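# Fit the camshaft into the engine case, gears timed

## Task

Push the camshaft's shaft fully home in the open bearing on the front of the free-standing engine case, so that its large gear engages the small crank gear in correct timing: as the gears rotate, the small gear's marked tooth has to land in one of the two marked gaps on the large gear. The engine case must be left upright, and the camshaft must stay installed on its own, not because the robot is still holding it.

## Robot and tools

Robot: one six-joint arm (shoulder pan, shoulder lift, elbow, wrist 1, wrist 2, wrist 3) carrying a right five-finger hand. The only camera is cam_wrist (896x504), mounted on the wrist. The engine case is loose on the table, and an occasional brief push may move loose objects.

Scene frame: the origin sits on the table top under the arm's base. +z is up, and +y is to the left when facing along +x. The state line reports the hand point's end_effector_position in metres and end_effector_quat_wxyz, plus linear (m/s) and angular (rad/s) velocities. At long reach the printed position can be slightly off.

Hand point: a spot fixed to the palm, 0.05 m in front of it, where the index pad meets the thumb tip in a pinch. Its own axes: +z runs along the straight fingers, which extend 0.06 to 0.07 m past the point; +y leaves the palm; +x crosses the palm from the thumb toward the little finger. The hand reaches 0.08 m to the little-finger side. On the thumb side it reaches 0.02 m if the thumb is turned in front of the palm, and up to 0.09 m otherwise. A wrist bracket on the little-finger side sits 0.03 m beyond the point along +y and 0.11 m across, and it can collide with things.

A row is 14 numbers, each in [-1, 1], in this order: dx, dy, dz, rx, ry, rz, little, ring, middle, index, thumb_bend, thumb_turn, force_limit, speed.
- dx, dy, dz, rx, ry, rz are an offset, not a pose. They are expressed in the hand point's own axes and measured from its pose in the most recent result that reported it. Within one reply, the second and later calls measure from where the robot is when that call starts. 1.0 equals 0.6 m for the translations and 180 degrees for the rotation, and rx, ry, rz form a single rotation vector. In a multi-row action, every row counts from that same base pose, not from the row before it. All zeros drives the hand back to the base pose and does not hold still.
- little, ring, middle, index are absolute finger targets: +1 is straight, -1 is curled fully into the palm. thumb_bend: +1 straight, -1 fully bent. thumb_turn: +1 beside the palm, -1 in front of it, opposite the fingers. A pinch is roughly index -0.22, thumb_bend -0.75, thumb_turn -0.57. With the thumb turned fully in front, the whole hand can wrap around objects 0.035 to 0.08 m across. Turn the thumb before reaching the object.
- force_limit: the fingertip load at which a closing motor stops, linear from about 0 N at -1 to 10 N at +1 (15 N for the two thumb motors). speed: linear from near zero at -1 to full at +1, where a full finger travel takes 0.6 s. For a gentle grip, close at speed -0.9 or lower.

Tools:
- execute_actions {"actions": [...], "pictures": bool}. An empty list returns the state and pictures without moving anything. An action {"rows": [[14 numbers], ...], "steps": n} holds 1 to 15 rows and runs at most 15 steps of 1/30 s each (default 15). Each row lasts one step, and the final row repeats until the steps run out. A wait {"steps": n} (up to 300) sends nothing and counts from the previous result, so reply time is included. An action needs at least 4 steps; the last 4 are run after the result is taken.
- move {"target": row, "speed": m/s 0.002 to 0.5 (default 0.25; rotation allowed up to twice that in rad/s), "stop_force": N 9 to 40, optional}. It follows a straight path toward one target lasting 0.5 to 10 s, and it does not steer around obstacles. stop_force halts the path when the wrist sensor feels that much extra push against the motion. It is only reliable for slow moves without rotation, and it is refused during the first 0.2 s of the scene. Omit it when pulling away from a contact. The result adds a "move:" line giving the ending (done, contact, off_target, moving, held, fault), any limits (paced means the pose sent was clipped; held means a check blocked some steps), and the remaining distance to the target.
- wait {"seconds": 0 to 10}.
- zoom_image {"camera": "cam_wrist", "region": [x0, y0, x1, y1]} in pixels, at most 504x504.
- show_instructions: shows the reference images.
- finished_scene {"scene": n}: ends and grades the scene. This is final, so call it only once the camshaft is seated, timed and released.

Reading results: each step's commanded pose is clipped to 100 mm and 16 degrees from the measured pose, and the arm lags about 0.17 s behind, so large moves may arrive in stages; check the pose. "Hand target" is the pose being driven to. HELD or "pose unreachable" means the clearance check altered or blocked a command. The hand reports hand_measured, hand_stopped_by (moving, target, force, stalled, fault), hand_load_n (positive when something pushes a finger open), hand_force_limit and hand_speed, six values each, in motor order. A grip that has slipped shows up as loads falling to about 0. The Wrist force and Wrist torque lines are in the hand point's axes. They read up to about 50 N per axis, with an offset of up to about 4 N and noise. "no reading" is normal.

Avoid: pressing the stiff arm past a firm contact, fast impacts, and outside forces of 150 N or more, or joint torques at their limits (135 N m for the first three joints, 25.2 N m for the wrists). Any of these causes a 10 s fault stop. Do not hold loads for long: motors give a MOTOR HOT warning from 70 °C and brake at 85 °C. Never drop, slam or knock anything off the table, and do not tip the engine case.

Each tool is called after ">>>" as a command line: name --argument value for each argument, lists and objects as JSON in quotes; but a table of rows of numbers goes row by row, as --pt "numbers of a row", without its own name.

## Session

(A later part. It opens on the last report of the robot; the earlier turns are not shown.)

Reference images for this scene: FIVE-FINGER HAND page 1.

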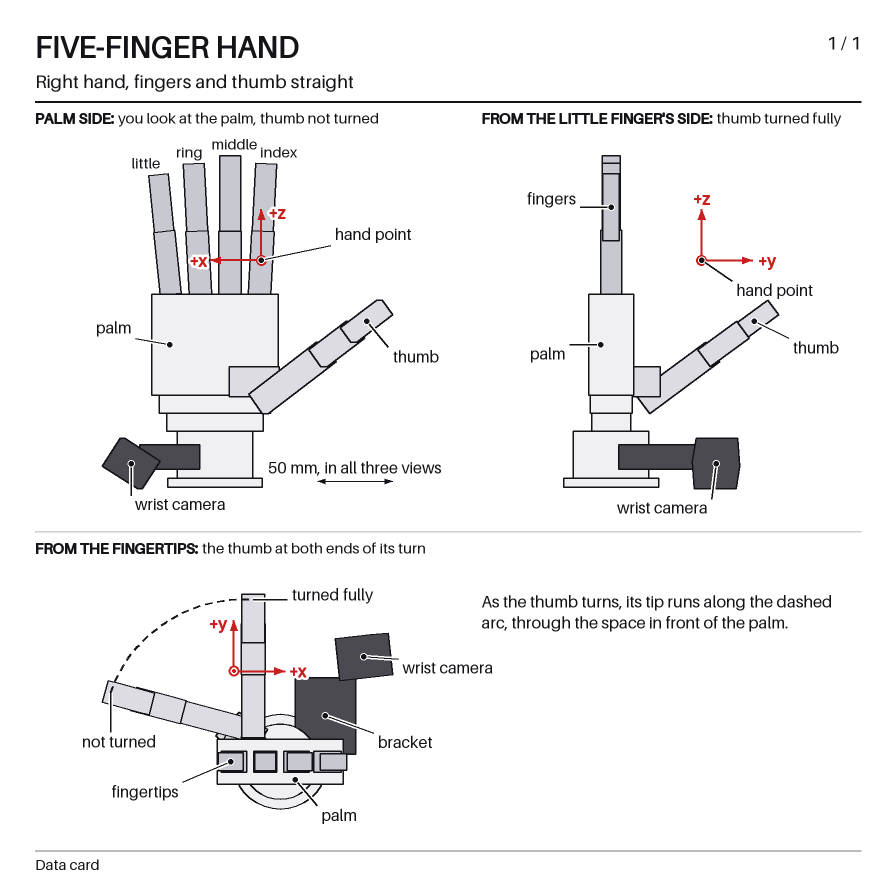

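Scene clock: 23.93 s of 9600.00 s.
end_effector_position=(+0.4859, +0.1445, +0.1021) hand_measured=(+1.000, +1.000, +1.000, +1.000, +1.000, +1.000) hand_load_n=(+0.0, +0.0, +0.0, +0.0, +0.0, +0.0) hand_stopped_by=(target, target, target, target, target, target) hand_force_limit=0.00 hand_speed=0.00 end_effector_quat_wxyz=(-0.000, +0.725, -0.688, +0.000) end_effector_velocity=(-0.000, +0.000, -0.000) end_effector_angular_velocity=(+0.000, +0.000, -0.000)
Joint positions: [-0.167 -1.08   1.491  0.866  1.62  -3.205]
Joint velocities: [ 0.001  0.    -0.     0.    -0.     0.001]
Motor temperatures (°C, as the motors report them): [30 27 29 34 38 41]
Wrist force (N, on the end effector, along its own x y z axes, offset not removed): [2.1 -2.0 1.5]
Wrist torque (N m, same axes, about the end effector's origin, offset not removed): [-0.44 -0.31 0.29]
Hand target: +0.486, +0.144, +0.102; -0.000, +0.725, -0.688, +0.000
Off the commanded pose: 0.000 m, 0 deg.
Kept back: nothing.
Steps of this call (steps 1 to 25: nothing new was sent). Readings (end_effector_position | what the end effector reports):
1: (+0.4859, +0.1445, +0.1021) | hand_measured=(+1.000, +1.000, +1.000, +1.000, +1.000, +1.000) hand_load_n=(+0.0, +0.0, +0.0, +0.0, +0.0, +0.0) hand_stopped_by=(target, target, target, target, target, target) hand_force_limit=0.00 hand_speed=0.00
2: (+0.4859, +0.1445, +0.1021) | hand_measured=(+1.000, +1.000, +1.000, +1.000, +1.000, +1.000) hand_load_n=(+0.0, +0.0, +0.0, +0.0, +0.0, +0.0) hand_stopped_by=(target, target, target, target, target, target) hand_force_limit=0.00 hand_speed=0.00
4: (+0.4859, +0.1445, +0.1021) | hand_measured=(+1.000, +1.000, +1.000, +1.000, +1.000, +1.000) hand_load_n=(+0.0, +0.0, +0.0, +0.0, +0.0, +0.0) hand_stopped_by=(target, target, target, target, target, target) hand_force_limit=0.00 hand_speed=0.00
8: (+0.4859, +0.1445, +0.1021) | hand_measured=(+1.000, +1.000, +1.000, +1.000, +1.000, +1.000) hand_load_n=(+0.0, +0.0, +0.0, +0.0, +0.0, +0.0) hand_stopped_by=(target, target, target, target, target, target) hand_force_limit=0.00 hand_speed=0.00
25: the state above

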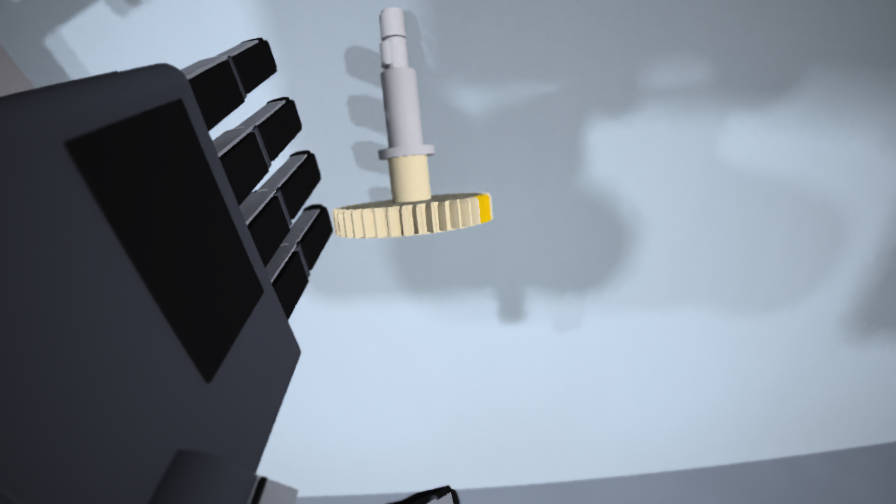

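>>> wait --seconds 0.7

>>> wait --seconds 0.8

Scene clock: 24.77 s of 9600.00 s.
end_effector_position=(+0.4859, +0.1445, +0.1021) hand_measured=(+1.000, +1.000, +1.000, +1.000, +1.000, +1.000) hand_load_n=(+0.0, +0.0, +0.0, +0.0, +0.0, +0.0) hand_stopped_by=(target, target, target, target, target, target) hand_force_limit=0.00 hand_speed=0.00 end_effector_quat_wxyz=(-0.000, +0.725, -0.688, +0.000) end_effector_velocity=(+0.000, -0.001, -0.000) end_effector_angular_velocity=(-0.000, +0.000, -0.000)
Joint positions: [-0.167 -1.08   1.491  0.866  1.62  -3.205]
Joint velocities: [-0.001  0.     0.    -0.     0.    -0.001]
Motor temperatures (°C, as the motors report them): [30 27 29 34 38 41]
Wrist force (N, on the end effector, along its own x y z axes, offset not removed): [2.1 -3.4 3.1]
Wrist torque (N m, same axes, about the end effector's origin, offset not removed): [-0.60 -0.50 0.28]
Hand target: +0.486, +0.144, +0.102; -0.000, +0.725, -0.688, +0.000
Off the commanded pose: 0.000 m, 0 deg.
Kept back: nothing.
Steps of this call (steps 1 to 25: nothing new was sent). Readings (end_effector_position | what the end effector reports):
1: (+0.4859, +0.1445, +0.1021) | hand_measured=(+1.000, +1.000, +1.000, +1.000, +1.000, +1.000) hand_load_n=(+0.0, +0.0, +0.0, +0.0, +0.0, +0.0) hand_stopped_by=(target, target, target, target, target, target) hand_force_limit=0.00 hand_speed=0.00
2: (+0.4859, +0.1445, +0.1021) | hand_measured=(+1.000, +1.000, +1.000, +1.000, +1.000, +1.000) hand_load_n=(+0.0, +0.0, +0.0, +0.0, +0.0, +0.0) hand_stopped_by=(target, target, target, target, target, target) hand_force_limit=0.00 hand_speed=0.00
4: (+0.4859, +0.1445, +0.1021) | hand_measured=(+1.000, +1.000, +1.000, +1.000, +1.000, +1.000) hand_load_n=(+0.0, +0.0, +0.0, +0.0, +0.0, +0.0) hand_stopped_by=(target, target, target, target, target, target) hand_force_limit=0.00 hand_speed=0.00
8: (+0.4859, +0.1445, +0.1021) | hand_measured=(+1.000, +1.000, +1.000, +1.000, +1.000, +1.000) hand_load_n=(+0.0, +0.0, +0.0, +0.0, +0.0, +0.0) hand_stopped_by=(target, target, target, target, target, target) hand_force_limit=0.00 hand_speed=0.00
25: the state above

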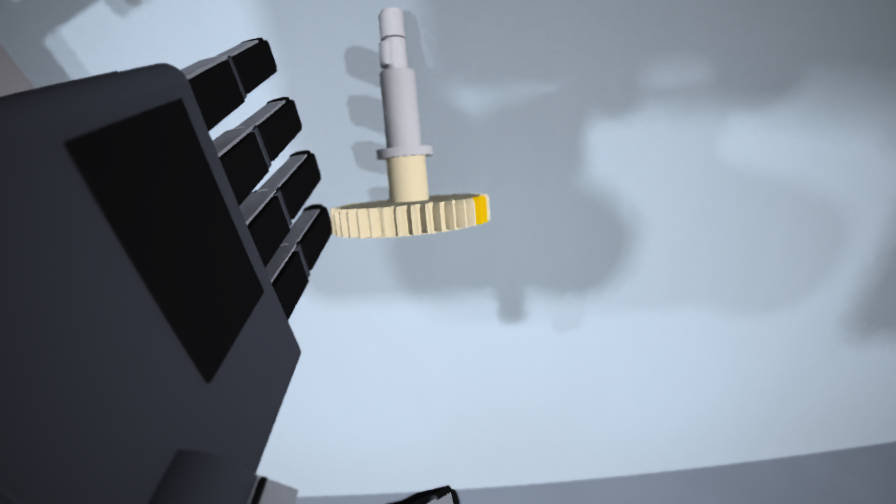

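Scene clock: 25.57 s of 9600.00 s.
end_effector_position=(+0.4859, +0.1445, +0.1021) hand_measured=(+1.000, +1.000, +1.000, +1.000, +1.000, +1.000) hand_load_n=(+0.0, +0.0, +0.0, +0.0, +0.0, +0.0) hand_stopped_by=(target, target, target, target, target, target) hand_force_limit=0.00 hand_speed=0.00 end_effector_quat_wxyz=(-0.000, +0.725, -0.688, +0.000) end_effector_velocity=(+0.000, -0.001, -0.000) end_effector_angular_velocity=(-0.000, -0.001, -0.001)
Joint positions: [-0.167 -1.08   1.491  0.866  1.62  -3.205]
Joint velocities: [-0.001 -0.     0.    -0.001 -0.    -0.   ]
Motor temperatures (°C, as the motors report them): [30 27 29 34 38 41]
Wrist force (N, on the end effector, along its own x y z axes, offset not removed): [1.6 -2.1 0.2]
Wrist torque (N m, same axes, about the end effector's origin, offset not removed): [-0.45 -0.32 0.26]
Hand target: +0.486, +0.144, +0.102; -0.000, +0.725, -0.688, +0.000
Off the commanded pose: 0.000 m, 0 deg.
Kept back: nothing.
Steps of this call (steps 1 to 24: nothing new was sent). Readings (end_effector_position | what the end effector reports):
1: (+0.4859, +0.1445, +0.1021) | hand_measured=(+1.000, +1.000, +1.000, +1.000, +1.000, +1.000) hand_load_n=(+0.0, +0.0, +0.0, +0.0, +0.0, +0.0) hand_stopped_by=(target, target, target, target, target, target) hand_force_limit=0.00 hand_speed=0.00
2: (+0.4859, +0.1445, +0.1021) | hand_measured=(+1.000, +1.000, +1.000, +1.000, +1.000, +1.000) hand_load_n=(+0.0, +0.0, +0.0, +0.0, +0.0, +0.0) hand_stopped_by=(target, target, target, target, target, target) hand_force_limit=0.00 hand_speed=0.00
4: (+0.4859, +0.1445, +0.1021) | hand_measured=(+1.000, +1.000, +1.000, +1.000, +1.000, +1.000) hand_load_n=(+0.0, +0.0, +0.0, +0.0, +0.0, +0.0) hand_stopped_by=(target, target, target, target, target, target) hand_force_limit=0.00 hand_speed=0.00
8: (+0.4859, +0.1445, +0.1021) | hand_measured=(+1.000, +1.000, +1.000, +1.000, +1.000, +1.000) hand_load_n=(+0.0, +0.0, +0.0, +0.0, +0.0, +0.0) hand_stopped_by=(target, target, target, target, target, target) hand_force_limit=0.00 hand_speed=0.00
24: the state above

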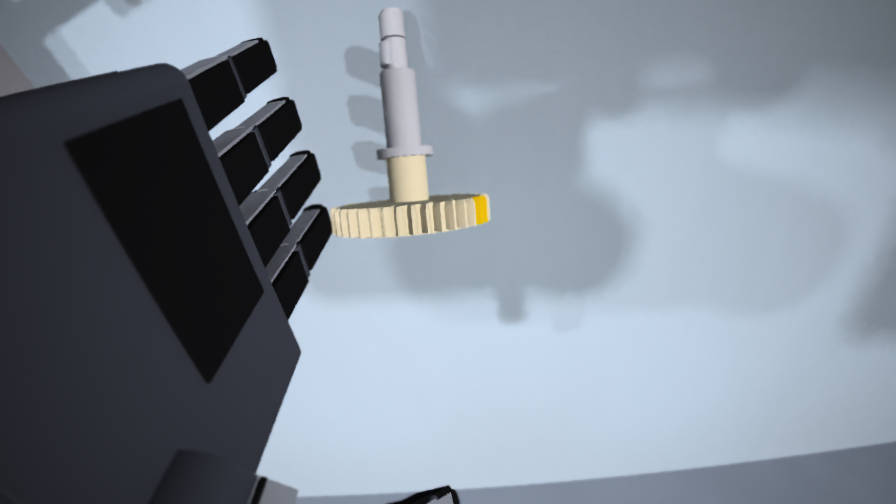

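>>> move --target '[0,-0.015,0,0,0,0,1,1,1,1,1,1,0,0]' --speed 0.008

Scene clock: 27.13 s of 9600.00 s.
end_effector_position=(+0.4948, +0.1450, +0.1021) hand_measured=(+1.000, +1.000, +1.000, +1.000, +1.000, +1.000) hand_load_n=(+0.0, +0.0, +0.0, +0.0, +0.0, +0.0) hand_stopped_by=(target, target, target, target, target, target) hand_force_limit=0.00 hand_speed=0.00 end_effector_quat_wxyz=(-0.000, +0.725, -0.688, +0.000) end_effector_velocity=(+0.001, +0.001, -0.001) end_effector_angular_velocity=(+0.000, +0.001, +0.000)
Joint positions: [-0.166 -1.064  1.459  0.883  1.62  -3.204]
Joint velocities: [ 0.001  0.003 -0.004  0.002  0.     0.001]
Motor temperatures (°C, as the motors report them): [30 27 29 34 38 41]
Wrist force (N, on the end effector, along its own x y z axes, offset not removed): [3.3 -1.1 0.3]
Wrist torque (N m, same axes, about the end effector's origin, offset not removed): [-0.25 -0.56 0.34]
Hand target: +0.495, +0.145, +0.102; -0.000, +0.725, -0.688, +0.000
Off the commanded pose: 0.000 m, 0 deg.
Kept back: nothing.
move: done

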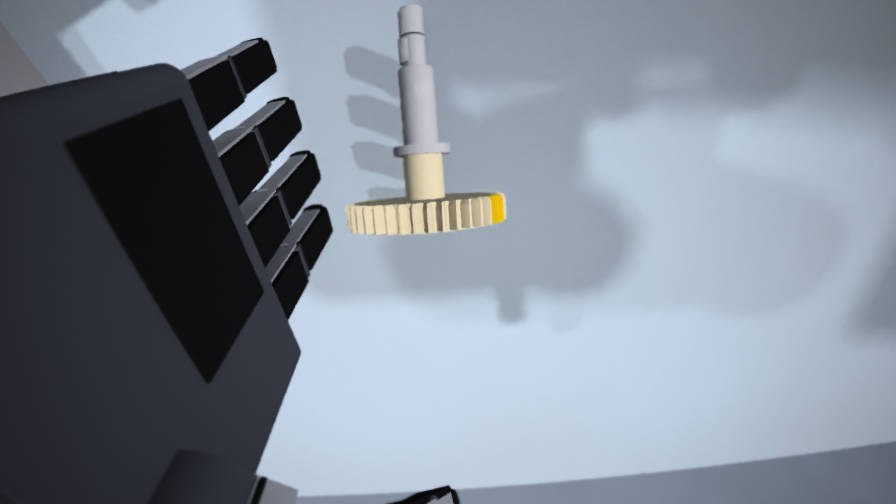

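>>> move --target '[0,0,-0.1465,0,0,0,1,1,1,1,1,1,0,0]' --speed 0.3

>>> move --target '[0.056,-0.053,0.092,0.1004,0.3511,0.2596,1,1,1,0.4,-0.4,-0.57,0,0]' --speed 0.45

Scene clock: 29.37 s of 9600.00 s.
end_effector_position=(+0.4946, +0.1449, +0.1899) hand_measured=(+1.000, +1.000, +1.000, +1.000, +1.000, +1.000) hand_load_n=(+0.0, +0.0, +0.0, +0.0, +0.0, +0.0) hand_stopped_by=(target, target, target, target, target, target) hand_force_limit=0.00 hand_speed=0.00 end_effector_quat_wxyz=(-0.000, +0.725, -0.688, +0.000) end_effector_velocity=(+0.000, -0.000, +0.001) end_effector_angular_velocity=(-0.000, -0.001, +0.000)
Joint positions: [-0.156 -1.179  1.407  1.051  1.623 -3.195]
Joint velocities: [-0.    -0.001 -0.001  0.002  0.    -0.001]
Motor temperatures (°C, as the motors report them): [30 27 29 34 38 41]
Wrist force (N, on the end effector, along its own x y z axes, offset not removed): [0.9 -2.4 0.2]
Wrist torque (N m, same axes, about the end effector's origin, offset not removed): [-0.39 -0.24 0.13]
Hand target: +0.495, +0.145, +0.190; -0.000, +0.725, -0.688, +0.000
Off the commanded pose: 0.000 m, 0 deg.
Kept back: nothing.
move: done

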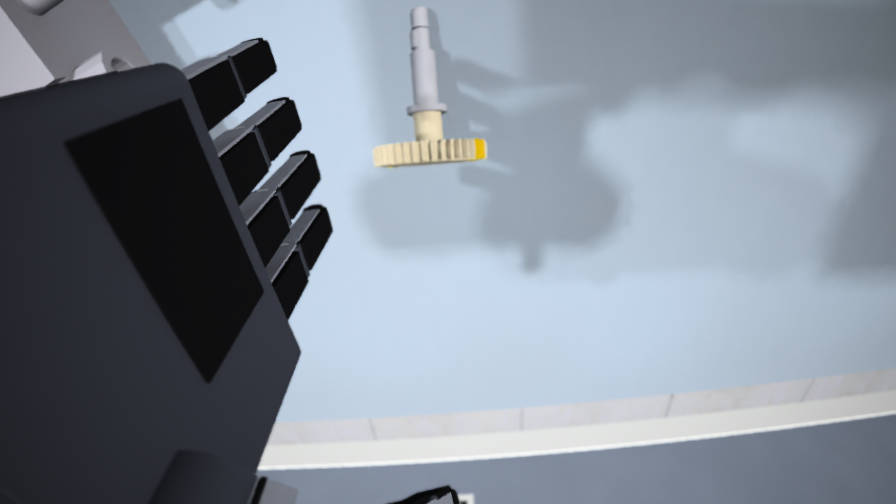

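Scene clock: 31.33 s of 9600.00 s.
end_effector_position=(+0.5252, +0.1179, +0.1432) hand_measured=(+1.000, +1.000, +1.000, +0.400, -0.400, -0.570) hand_load_n=(+0.0, +0.0, +0.0, +0.0, +0.0, +0.0) hand_stopped_by=(target, target, target, target, target, target) hand_force_limit=0.00 hand_speed=0.00 end_effector_quat_wxyz=(-0.194, -0.396, +0.802, -0.403) end_effector_velocity=(-0.000, +0.000, -0.000) end_effector_angular_velocity=(-0.000, +0.001, +0.000)
Joint positions: [ 0.154 -0.843  1.268  1.318  2.572 -1.929]
Joint velocities: [ 0.001  0.     0.001  0.001 -0.     0.001]
Motor temperatures (°C, as the motors report them): [30 27 29 34 38 41]
Wrist force (N, on the end effector, along its own x y z axes, offset not removed): [3.2 -1.3 0.4]
Wrist torque (N m, same axes, about the end effector's origin, offset not removed): [-0.22 -0.59 0.54]
Hand target: +0.525, +0.118, +0.143; -0.194, -0.396, +0.802, -0.403
Off the commanded pose: 0.010 m, 15 deg.
Kept back: nothing.
move: held; limits=held; held on 12 of 59 steps, including the last
pose unreachable: on one or more control steps of this call an arm could not follow its commanded pose, so it was not sent that pose on those steps. On the call's last step it was still not sent that pose. It may still have moved: this result reports where it is.
cause: the commanded pose would bring two parts of the arm too close to each other (joints 4 (wrist 1) to 6 (wrist 3) lie between them).

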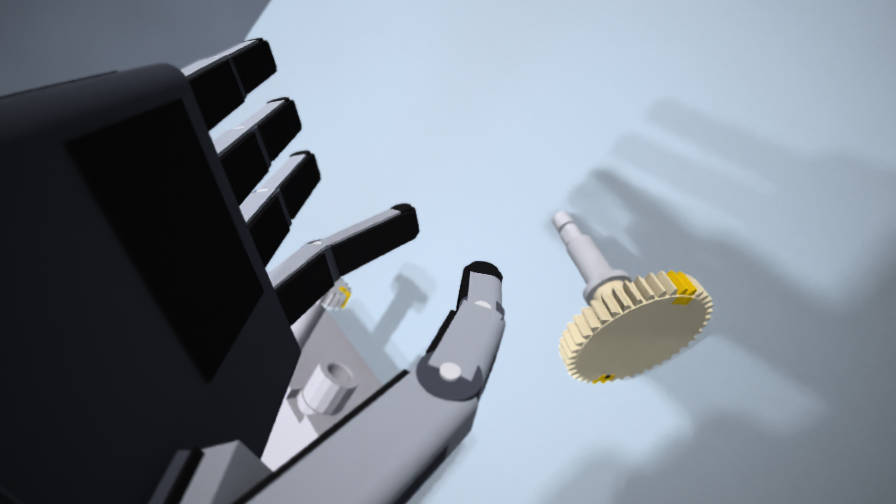

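>>> move --target '[0.0263,0.0303,-0.0583,-0.092,-0.2865,-0.2079,1,1,1,1,1,1,0,0.5]' --speed 0.45

>>> move --target '[0,0,0.105,0,0,0,1,1,1,1,1,1,0,0.5]' --speed 0.2

Scene clock: 39.47 s of 9600.00 s.
end_effector_position=(+0.5008, +0.1450, +0.1654) hand_measured=(+1.000, +1.000, +1.000, +1.000, +1.000, +1.000) hand_load_n=(+0.0, +0.0, +0.0, +0.0, +0.0, +0.0) hand_stopped_by=(target, target, target, target, target, target) hand_force_limit=0.00 hand_speed=0.50 end_effector_quat_wxyz=(+0.005, +0.722, -0.692, +0.007) end_effector_velocity=(-0.003, +0.000, -0.003) end_effector_angular_velocity=(+0.165, +0.047, +0.095)
Joint positions: [-0.152 -1.138  1.403  1.01   1.64  -3.18 ]
Joint velocities: [-0.077  0.014 -0.     0.026 -0.188 -0.166]
Motor temperatures (°C, as the motors report them): [30 27 29 34 38 41]
Wrist force (N, on the end effector, along its own x y z axes, offset not removed): [4.6 -2.8 3.6]
Wrist torque (N m, same axes, about the end effector's origin, offset not removed): [-0.70 -0.94 0.40]
Hand target: +0.501, +0.145, +0.165; +0.001, +0.725, -0.689, -0.000
Off the commanded pose: 0.000 m, 1 deg.
Kept back: nothing.
move: moving (no rest 5 s after the path's end); limits=paced

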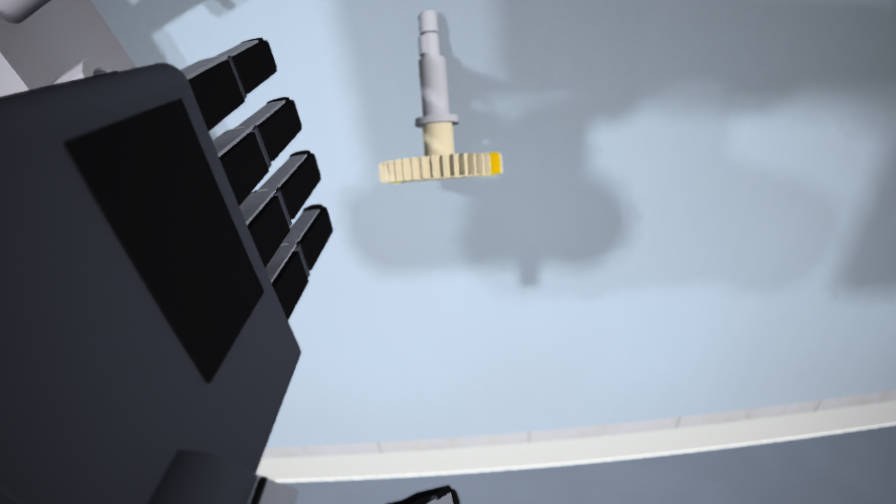

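Scene clock: 40.63 s of 9600.00 s.
end_effector_position=(+0.5006, +0.1450, +0.1023) hand_measured=(+1.000, +1.000, +1.000, +1.000, +1.000, +1.000) hand_load_n=(+0.0, +0.0, +0.0, +0.0, +0.0, +0.0) hand_stopped_by=(target, target, target, target, target, target) hand_force_limit=0.00 hand_speed=0.50 end_effector_quat_wxyz=(+0.001, +0.725, -0.689, +0.000) end_effector_velocity=(-0.000, +0.001, -0.002) end_effector_angular_velocity=(+0.000, -0.001, +0.001)
Joint positions: [-0.165 -1.052  1.436  0.895  1.621 -3.202]
Joint velocities: [ 0.001  0.003  0.    -0.004 -0.    -0.   ]
Motor temperatures (°C, as the motors report them): [30 27 29 34 38 41]
Wrist force (N, on the end effector, along its own x y z axes, offset not removed): [2.9 -1.5 2.6]
Wrist torque (N m, same axes, about the end effector's origin, offset not removed): [-0.34 -0.55 0.27]
Hand target: +0.501, +0.145, +0.102; +0.001, +0.725, -0.689, +0.000
Off the commanded pose: 0.000 m, 0 deg.
Kept back: nothing.
move: done

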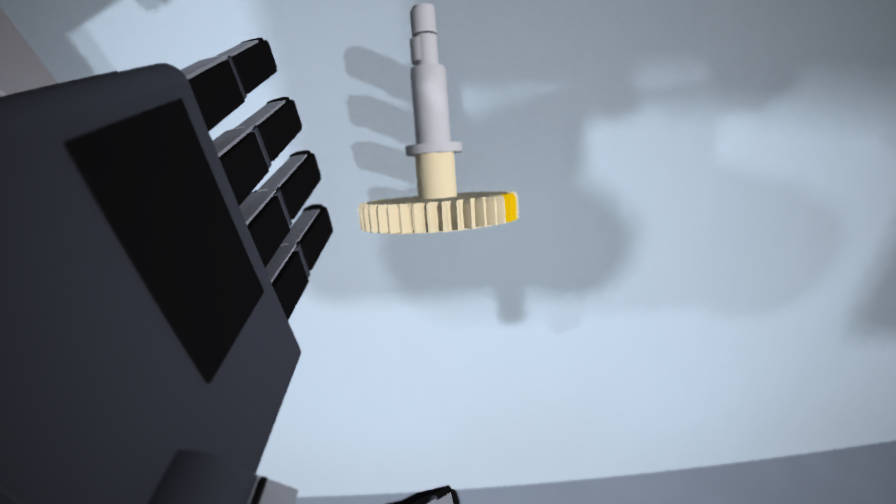

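>>> move --target '[0.0253,0.084,0,0,0,-0.1389,1,1,1,1,1,1,0,0.5]' --speed 0.15

>>> move --target '[0.0253,0.0608,0,0,0,-0.1389,1,1,1,1,1,1,0,0.5]' --speed 0.15

Scene clock: 42.70 s of 9600.00 s.
end_effector_position=(+0.4511, +0.1272, +0.1023) hand_measured=(+1.000, +1.000, +1.000, +1.000, +1.000, +1.000) hand_load_n=(+0.0, +0.0, +0.0, +0.0, +0.0, +0.0) hand_stopped_by=(target, target, target, target, target, target) hand_force_limit=0.00 hand_speed=0.50 end_effector_quat_wxyz=(+0.001, +0.856, -0.516, -0.000) end_effector_velocity=(-0.001, -0.001, -0.000) end_effector_angular_velocity=(+0.002, -0.000, +0.008)
Joint positions: [-0.142 -1.122  1.581  0.821  1.628 -3.615]
Joint velocities: [-0.001 -0.002  0.004 -0.003 -0.002 -0.009]
Motor temperatures (°C, as the motors report them): [30 27 29 34 38 41]
Wrist force (N, on the end effector, along its own x y z axes, offset not removed): [2.5 0.6 0.6]
Wrist torque (N m, same axes, about the end effector's origin, offset not removed): [-0.01 -0.27 0.41]
Hand target: +0.451, +0.127, +0.102; +0.001, +0.857, -0.516, -0.000
Off the commanded pose: 0.000 m, 0 deg.
Kept back: nothing.
move: done

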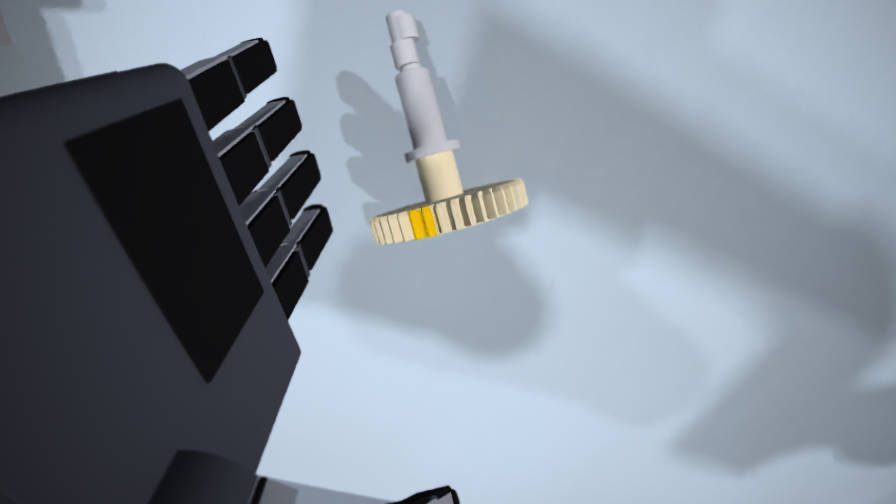

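Scene clock: 44.53 s of 9600.00 s.
end_effector_position=(+0.4259, +0.0968, +0.1024) hand_measured=(+1.000, +1.000, +1.000, +1.000, +1.000, +1.000) hand_load_n=(+0.0, +0.0, +0.0, +0.0, +0.0, +0.0) hand_stopped_by=(target, target, target, target, target, target) hand_force_limit=0.00 hand_speed=0.50 end_effector_quat_wxyz=(+0.001, +0.948, -0.319, -0.000) end_effector_velocity=(-0.000, -0.001, +0.000) end_effector_angular_velocity=(+0.001, -0.002, +0.009)
Joint positions: [-0.145 -1.176  1.689  0.767  1.627 -4.054]
Joint velocities: [-0.001 -0.003  0.003 -0.002 -0.001 -0.01 ]
Motor temperatures (°C, as the motors report them): [30 27 29 34 38 41]
Wrist force (N, on the end effector, along its own x y z axes, offset not removed): [1.6 -0.8 0.5]
Wrist torque (N m, same axes, about the end effector's origin, offset not removed): [-0.17 -0.24 0.22]
Hand target: +0.426, +0.097, +0.102; +0.001, +0.948, -0.319, -0.000
Off the commanded pose: 0.000 m, 0 deg.
Kept back: nothing.
move: done

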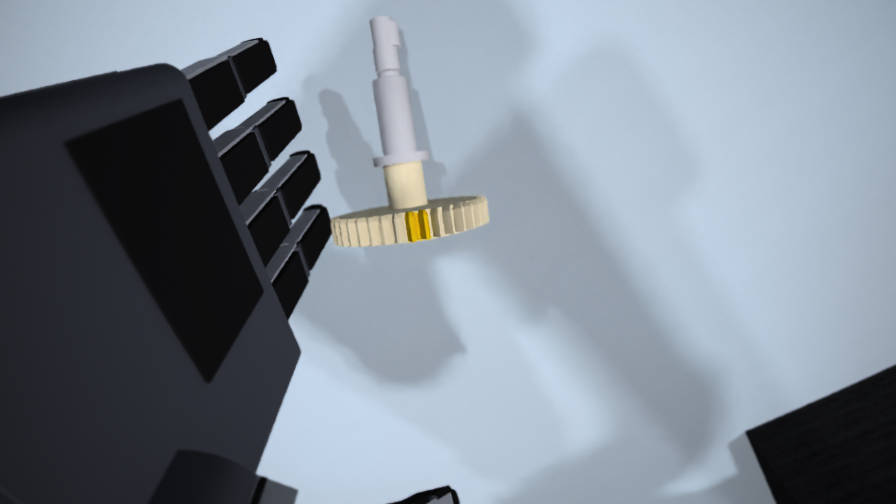

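>>> move --target '[0.0253,0.0608,0,0,0,-0.1389,1,1,1,1,1,1,0,0.5]' --speed 0.2

>>> move --target '[0.0253,0.0608,0,0,0,-0.1389,1,1,1,1,1,1,0,0.5]' --speed 0.2

Scene clock: 46.30 s of 9600.00 s.
end_effector_position=(+0.4160, +0.0586, +0.1024) hand_measured=(+1.000, +1.000, +1.000, +1.000, +1.000, +1.000) hand_load_n=(+0.0, +0.0, +0.0, +0.0, +0.0, +0.0) hand_stopped_by=(target, target, target, target, target, target) hand_force_limit=0.00 hand_speed=0.50 end_effector_quat_wxyz=(+0.001, +0.994, -0.107, -0.000) end_effector_velocity=(-0.000, -0.001, -0.000) end_effector_angular_velocity=(+0.001, +0.001, +0.007)
Joint positions: [-0.185 -1.234  1.793  0.719  1.616 -4.527]
Joint velocities: [-0.003 -0.001  0.003 -0.002 -0.002 -0.01 ]
Motor temperatures (°C, as the motors report them): [30 27 29 34 38 41]
Wrist force (N, on the end effector, along its own x y z axes, offset not removed): [-0.1 -3.9 0.0]
Wrist torque (N m, same axes, about the end effector's origin, offset not removed): [-0.69 -0.06 -0.04]
Hand target: +0.416, +0.059, +0.102; +0.001, +0.994, -0.106, -0.000
Off the commanded pose: 0.000 m, 0 deg.
Kept back: nothing.
move: done

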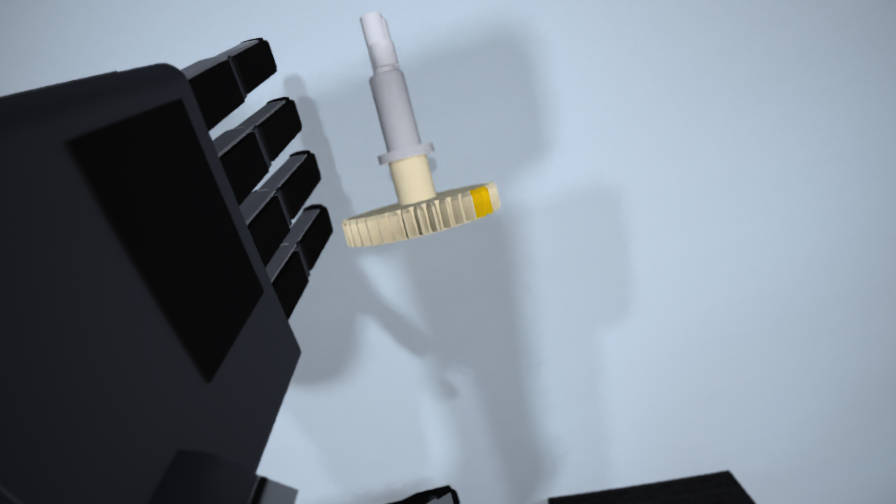

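Scene clock: 47.83 s of 9600.00 s.
end_effector_position=(+0.4231, +0.0198, +0.1024) hand_measured=(+1.000, +1.000, +1.000, +1.000, +1.000, +1.000) hand_load_n=(+0.0, +0.0, +0.0, +0.0, +0.0, +0.0) hand_stopped_by=(target, target, target, target, target, target) hand_force_limit=0.00 hand_speed=0.50 end_effector_quat_wxyz=(+0.001, +0.994, +0.111, -0.001) end_effector_velocity=(+0.000, -0.001, -0.000) end_effector_angular_velocity=(+0.001, -0.000, +0.009)
Joint positions: [-0.258 -1.283  1.874  0.685  1.595 -5.033]
Joint velocities: [-0.003 -0.002  0.003 -0.001 -0.002 -0.012]
Motor temperatures (°C, as the motors report them): [30 27 29 34 38 41]
Wrist force (N, on the end effector, along its own x y z axes, offset not removed): [4.0 -4.8 0.0]
Wrist torque (N m, same axes, about the end effector's origin, offset not removed): [-0.67 -0.67 0.21]
Hand target: +0.423, +0.020, +0.102; +0.001, +0.994, +0.111, -0.001
Off the commanded pose: 0.000 m, 0 deg.
Kept back: nothing.
move: done

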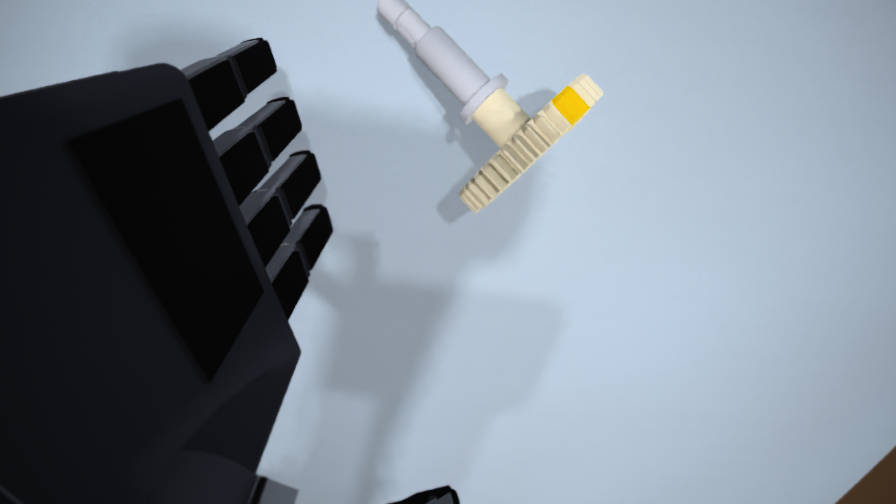

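>>> move --target '[0.065,0.084,0,0,0,-0.2333,1,1,1,1,1,1,0,0.5]' --speed 0.4

>>> wait --seconds 0.8

>>> wait --seconds 0.8

Scene clock: 51.77 s of 9600.00 s.
end_effector_position=(+0.4722, -0.0206, +0.1023) hand_measured=(+1.000, +1.000, +1.000, +1.000, +1.000, +1.000) hand_load_n=(+0.0, +0.0, +0.0, +0.0, +0.0, +0.0) hand_stopped_by=(target, target, target, target, target, target) hand_force_limit=0.00 hand_speed=0.50 end_effector_quat_wxyz=(+0.001, +0.888, +0.459, -0.001) end_effector_velocity=(+0.001, -0.002, +0.001) end_effector_angular_velocity=(+0.001, -0.003, +0.007)
Joint positions: [-0.389 -1.306  1.897  0.684  1.557 -5.89 ]
Joint velocities: [-0.007 -0.003  0.     0.    -0.004 -0.014]
Motor temperatures (°C, as the motors report them): [30 27 29 34 38 41]
Wrist force (N, on the end effector, along its own x y z axes, offset not removed): [3.5 -1.3 0.2]
Wrist torque (N m, same axes, about the end effector's origin, offset not removed): [-0.19 -0.72 0.42]
Hand target: +0.472, -0.021, +0.102; +0.000, +0.888, +0.459, -0.001
Off the commanded pose: 0.000 m, 0 deg.
Kept back: nothing.
move: done

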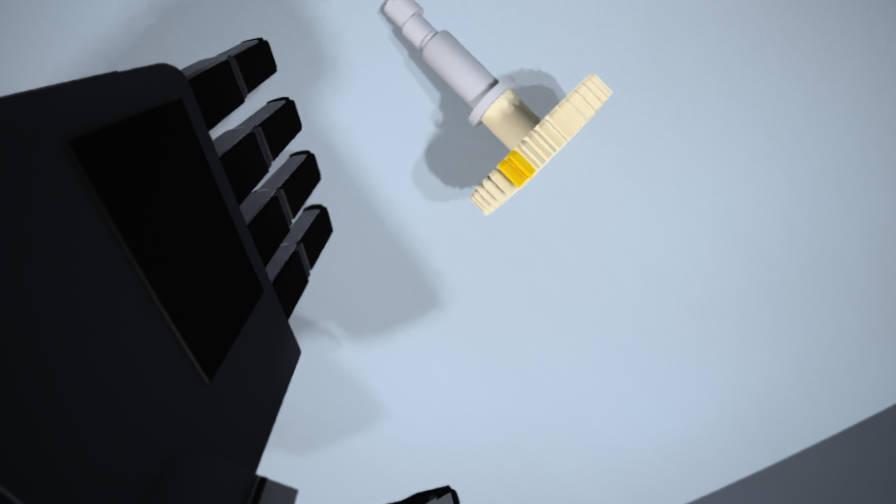

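Scene clock: 52.57 s of 9600.00 s.
end_effector_position=(+0.4722, -0.0207, +0.1023) hand_measured=(+1.000, +1.000, +1.000, +1.000, +1.000, +1.000) hand_load_n=(+0.0, +0.0, +0.0, +0.0, +0.0, +0.0) hand_stopped_by=(target, target, target, target, target, target) hand_force_limit=0.00 hand_speed=0.50 end_effector_quat_wxyz=(+0.000, +0.888, +0.459, -0.001) end_effector_velocity=(+0.000, +0.001, +0.001) end_effector_angular_velocity=(+0.000, -0.002, +0.002)
Joint positions: [-0.389 -1.306  1.897  0.684  1.557 -5.891]
Joint velocities: [ 0.002 -0.001  0.    -0.    -0.     0.   ]
Motor temperatures (°C, as the motors report them): [30 27 29 34 38 41]
Wrist force (N, on the end effector, along its own x y z axes, offset not removed): [3.3 -2.7 1.2]
Wrist torque (N m, same axes, about the end effector's origin, offset not removed): [-0.57 -0.56 0.32]
Hand target: +0.472, -0.021, +0.102; +0.000, +0.888, +0.459, -0.001
Off the commanded pose: 0.000 m, 0 deg.
Kept back: nothing.
Steps of this call (steps 1 to 24: nothing new was sent). Readings (end_effector_position | what the end effector reports):
1: (+0.4722, -0.0207, +0.1023) | hand_measured=(+1.000, +1.000, +1.000, +1.000, +1.000, +1.000) hand_load_n=(+0.0, +0.0, +0.0, +0.0, +0.0, +0.0) hand_stopped_by=(target, target, target, target, target, target) hand_force_limit=0.00 hand_speed=0.50
2: (+0.4722, -0.0207, +0.1023) | hand_measured=(+1.000, +1.000, +1.000, +1.000, +1.000, +1.000) hand_load_n=(+0.0, +0.0, +0.0, +0.0, +0.0, +0.0) hand_stopped_by=(target, target, target, target, target, target) hand_force_limit=0.00 hand_speed=0.50
4: (+0.4722, -0.0207, +0.1023) | hand_measured=(+1.000, +1.000, +1.000, +1.000, +1.000, +1.000) hand_load_n=(+0.0, +0.0, +0.0, +0.0, +0.0, +0.0) hand_stopped_by=(target, target, target, target, target, target) hand_force_limit=0.00 hand_speed=0.50
8: (+0.4722, -0.0207, +0.1023) | hand_measured=(+1.000, +1.000, +1.000, +1.000, +1.000, +1.000) hand_load_n=(+0.0, +0.0, +0.0, +0.0, +0.0, +0.0) hand_stopped_by=(target, target, target, target, target, target) hand_force_limit=0.00 hand_speed=0.50
24: the state above

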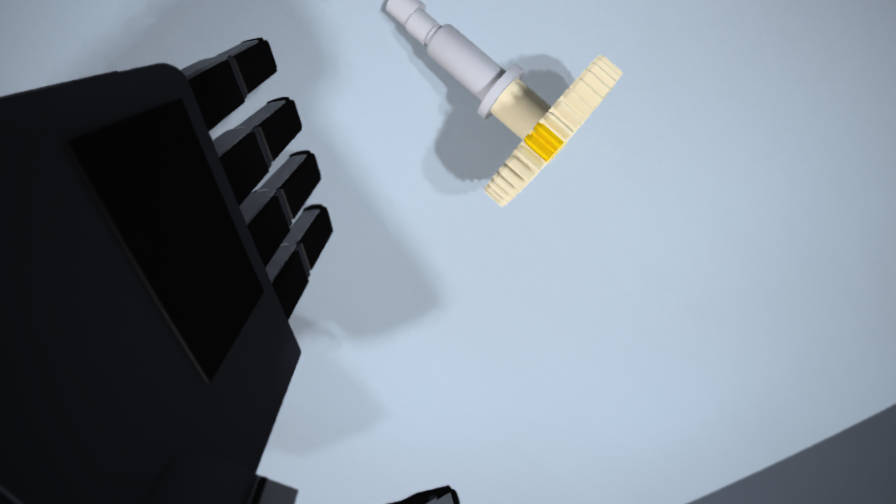

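Scene clock: 53.37 s of 9600.00 s.
end_effector_position=(+0.4722, -0.0207, +0.1023) hand_measured=(+1.000, +1.000, +1.000, +1.000, +1.000, +1.000) hand_load_n=(+0.0, +0.0, +0.0, +0.0, +0.0, +0.0) hand_stopped_by=(target, target, target, target, target, target) hand_force_limit=0.00 hand_speed=0.50 end_effector_quat_wxyz=(+0.000, +0.888, +0.459, -0.001) end_effector_velocity=(+0.001, +0.000, +0.000) end_effector_angular_velocity=(-0.000, -0.002, +0.001)
Joint positions: [-0.389 -1.306  1.897  0.684  1.557 -5.891]
Joint velocities: [ 0.001 -0.001 -0.001 -0.001 -0.    -0.   ]
Motor temperatures (°C, as the motors report them): [30 27 29 34 38 41]
Wrist force (N, on the end effector, along its own x y z axes, offset not removed): [1.4 -2.8 1.3]
Wrist torque (N m, same axes, about the end effector's origin, offset not removed): [-0.49 -0.40 0.17]
Hand target: +0.472, -0.021, +0.102; +0.000, +0.888, +0.459, -0.001
Off the commanded pose: 0.000 m, 0 deg.
Kept back: nothing.
Steps of this call (steps 1 to 24: nothing new was sent). Readings (end_effector_position | what the end effector reports):
1: (+0.4722, -0.0207, +0.1023) | hand_measured=(+1.000, +1.000, +1.000, +1.000, +1.000, +1.000) hand_load_n=(+0.0, +0.0, +0.0, +0.0, +0.0, +0.0) hand_stopped_by=(target, target, target, target, target, target) hand_force_limit=0.00 hand_speed=0.50
2: (+0.4722, -0.0207, +0.1023) | hand_measured=(+1.000, +1.000, +1.000, +1.000, +1.000, +1.000) hand_load_n=(+0.0, +0.0, +0.0, +0.0, +0.0, +0.0) hand_stopped_by=(target, target, target, target, target, target) hand_force_limit=0.00 hand_speed=0.50
4: (+0.4722, -0.0207, +0.1023) | hand_measured=(+1.000, +1.000, +1.000, +1.000, +1.000, +1.000) hand_load_n=(+0.0, +0.0, +0.0, +0.0, +0.0, +0.0) hand_stopped_by=(target, target, target, target, target, target) hand_force_limit=0.00 hand_speed=0.50
8: (+0.4722, -0.0207, +0.1023) | hand_measured=(+1.000, +1.000, +1.000, +1.000, +1.000, +1.000) hand_load_n=(+0.0, +0.0, +0.0, +0.0, +0.0, +0.0) hand_stopped_by=(target, target, target, target, target, target) hand_force_limit=0.00 hand_speed=0.50
24: the state above

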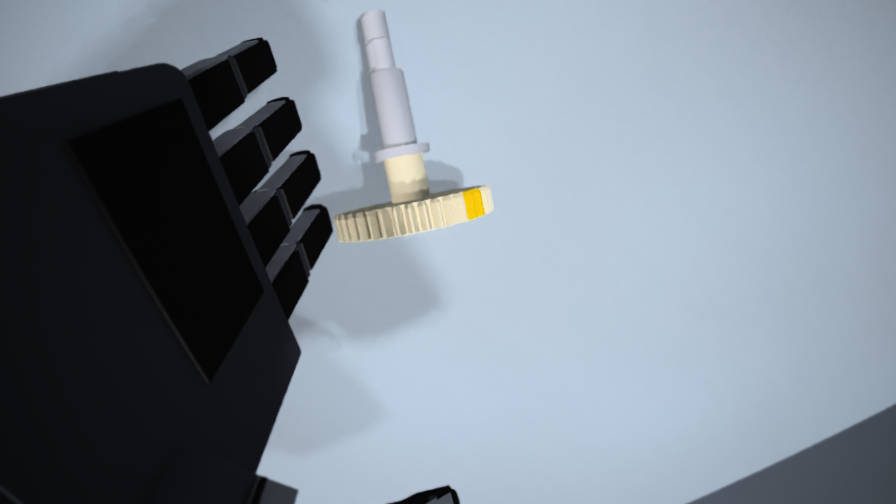

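>>> wait --seconds 0.7

>>> wait --seconds 0.7

Scene clock: 54.13 s of 9600.00 s.
end_effector_position=(+0.4722, -0.0207, +0.1023) hand_measured=(+1.000, +1.000, +1.000, +1.000, +1.000, +1.000) hand_load_n=(+0.0, +0.0, +0.0, +0.0, +0.0, +0.0) hand_stopped_by=(target, target, target, target, target, target) hand_force_limit=0.00 hand_speed=0.50 end_effector_quat_wxyz=(+0.000, +0.888, +0.459, -0.001) end_effector_velocity=(-0.000, -0.000, -0.000) end_effector_angular_velocity=(+0.000, +0.000, +0.001)
Joint positions: [-0.389 -1.306  1.897  0.684  1.557 -5.891]
Joint velocities: [-0.     0.     0.    -0.     0.    -0.001]
Motor temperatures (°C, as the motors report them): [30 27 29 34 38 41]
Wrist force (N, on the end effector, along its own x y z axes, offset not removed): [0.0 -3.5 0.4]
Wrist torque (N m, same axes, about the end effector's origin, offset not removed): [-0.67 -0.08 0.18]
Hand target: +0.472, -0.021, +0.102; +0.000, +0.888, +0.459, -0.001
Off the commanded pose: 0.000 m, 0 deg.
Kept back: nothing.
Steps of this call (steps 1 to 23: nothing new was sent). Readings (end_effector_position | what the end effector reports):
1: (+0.4722, -0.0207, +0.1023) | hand_measured=(+1.000, +1.000, +1.000, +1.000, +1.000, +1.000) hand_load_n=(+0.0, +0.0, +0.0, +0.0, +0.0, +0.0) hand_stopped_by=(target, target, target, target, target, target) hand_force_limit=0.00 hand_speed=0.50
2: (+0.4722, -0.0207, +0.1023) | hand_measured=(+1.000, +1.000, +1.000, +1.000, +1.000, +1.000) hand_load_n=(+0.0, +0.0, +0.0, +0.0, +0.0, +0.0) hand_stopped_by=(target, target, target, target, target, target) hand_force_limit=0.00 hand_speed=0.50
4: (+0.4722, -0.0207, +0.1023) | hand_measured=(+1.000, +1.000, +1.000, +1.000, +1.000, +1.000) hand_load_n=(+0.0, +0.0, +0.0, +0.0, +0.0, +0.0) hand_stopped_by=(target, target, target, target, target, target) hand_force_limit=0.00 hand_speed=0.50
8: (+0.4722, -0.0207, +0.1023) | hand_measured=(+1.000, +1.000, +1.000, +1.000, +1.000, +1.000) hand_load_n=(+0.0, +0.0, +0.0, +0.0, +0.0, +0.0) hand_stopped_by=(target, target, target, target, target, target) hand_force_limit=0.00 hand_speed=0.50
23: the state above

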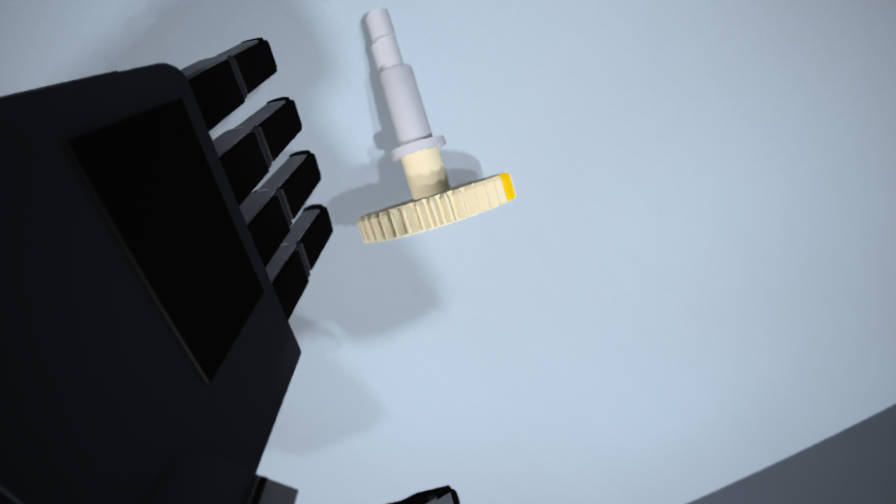

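Scene clock: 54.83 s of 9600.00 s.
end_effector_position=(+0.4722, -0.0207, +0.1023) hand_measured=(+1.000, +1.000, +1.000, +1.000, +1.000, +1.000) hand_load_n=(+0.0, +0.0, +0.0, +0.0, +0.0, +0.0) hand_stopped_by=(target, target, target, target, target, target) hand_force_limit=0.00 hand_speed=0.50 end_effector_quat_wxyz=(+0.000, +0.888, +0.459, -0.001) end_effector_velocity=(-0.000, -0.000, -0.000) end_effector_angular_velocity=(+0.000, +0.000, +0.000)
Joint positions: [-0.389 -1.306  1.897  0.684  1.557 -5.891]
Joint velocities: [-0.     0.    -0.     0.    -0.    -0.001]
Motor temperatures (°C, as the motors report them): [30 27 29 34 38 41]
Wrist force (N, on the end effector, along its own x y z axes, offset not removed): [1.3 -3.2 1.2]
Wrist torque (N m, same axes, about the end effector's origin, offset not removed): [-0.74 -0.29 0.11]
Hand target: +0.472, -0.021, +0.102; +0.000, +0.888, +0.459, -0.001
Off the commanded pose: 0.000 m, 0 deg.
Kept back: nothing.
Steps of this call (steps 1 to 21: nothing new was sent). Readings (end_effector_position | what the end effector reports):
1: (+0.4722, -0.0207, +0.1023) | hand_measured=(+1.000, +1.000, +1.000, +1.000, +1.000, +1.000) hand_load_n=(+0.0, +0.0, +0.0, +0.0, +0.0, +0.0) hand_stopped_by=(target, target, target, target, target, target) hand_force_limit=0.00 hand_speed=0.50
2: (+0.4722, -0.0207, +0.1023) | hand_measured=(+1.000, +1.000, +1.000, +1.000, +1.000, +1.000) hand_load_n=(+0.0, +0.0, +0.0, +0.0, +0.0, +0.0) hand_stopped_by=(target, target, target, target, target, target) hand_force_limit=0.00 hand_speed=0.50
4: (+0.4722, -0.0207, +0.1023) | hand_measured=(+1.000, +1.000, +1.000, +1.000, +1.000, +1.000) hand_load_n=(+0.0, +0.0, +0.0, +0.0, +0.0, +0.0) hand_stopped_by=(target, target, target, target, target, target) hand_force_limit=0.00 hand_speed=0.50
8: (+0.4722, -0.0207, +0.1023) | hand_measured=(+1.000, +1.000, +1.000, +1.000, +1.000, +1.000) hand_load_n=(+0.0, +0.0, +0.0, +0.0, +0.0, +0.0) hand_stopped_by=(target, target, target, target, target, target) hand_force_limit=0.00 hand_speed=0.50
21: the state above

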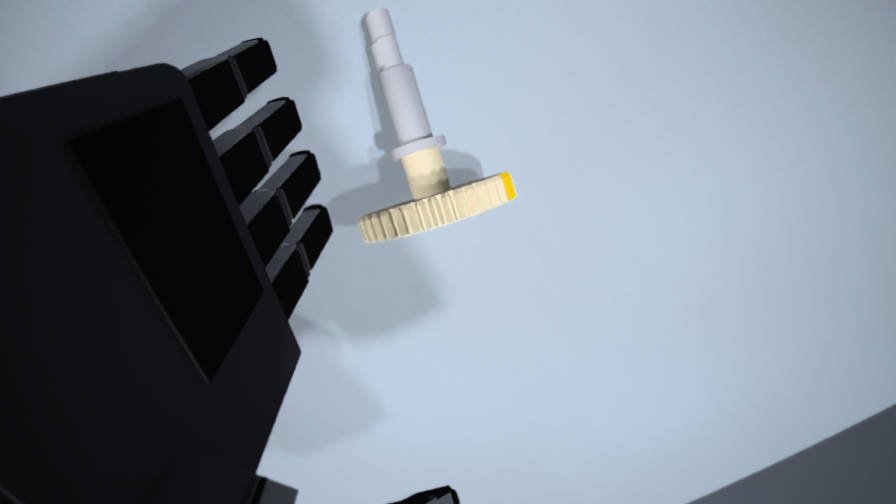

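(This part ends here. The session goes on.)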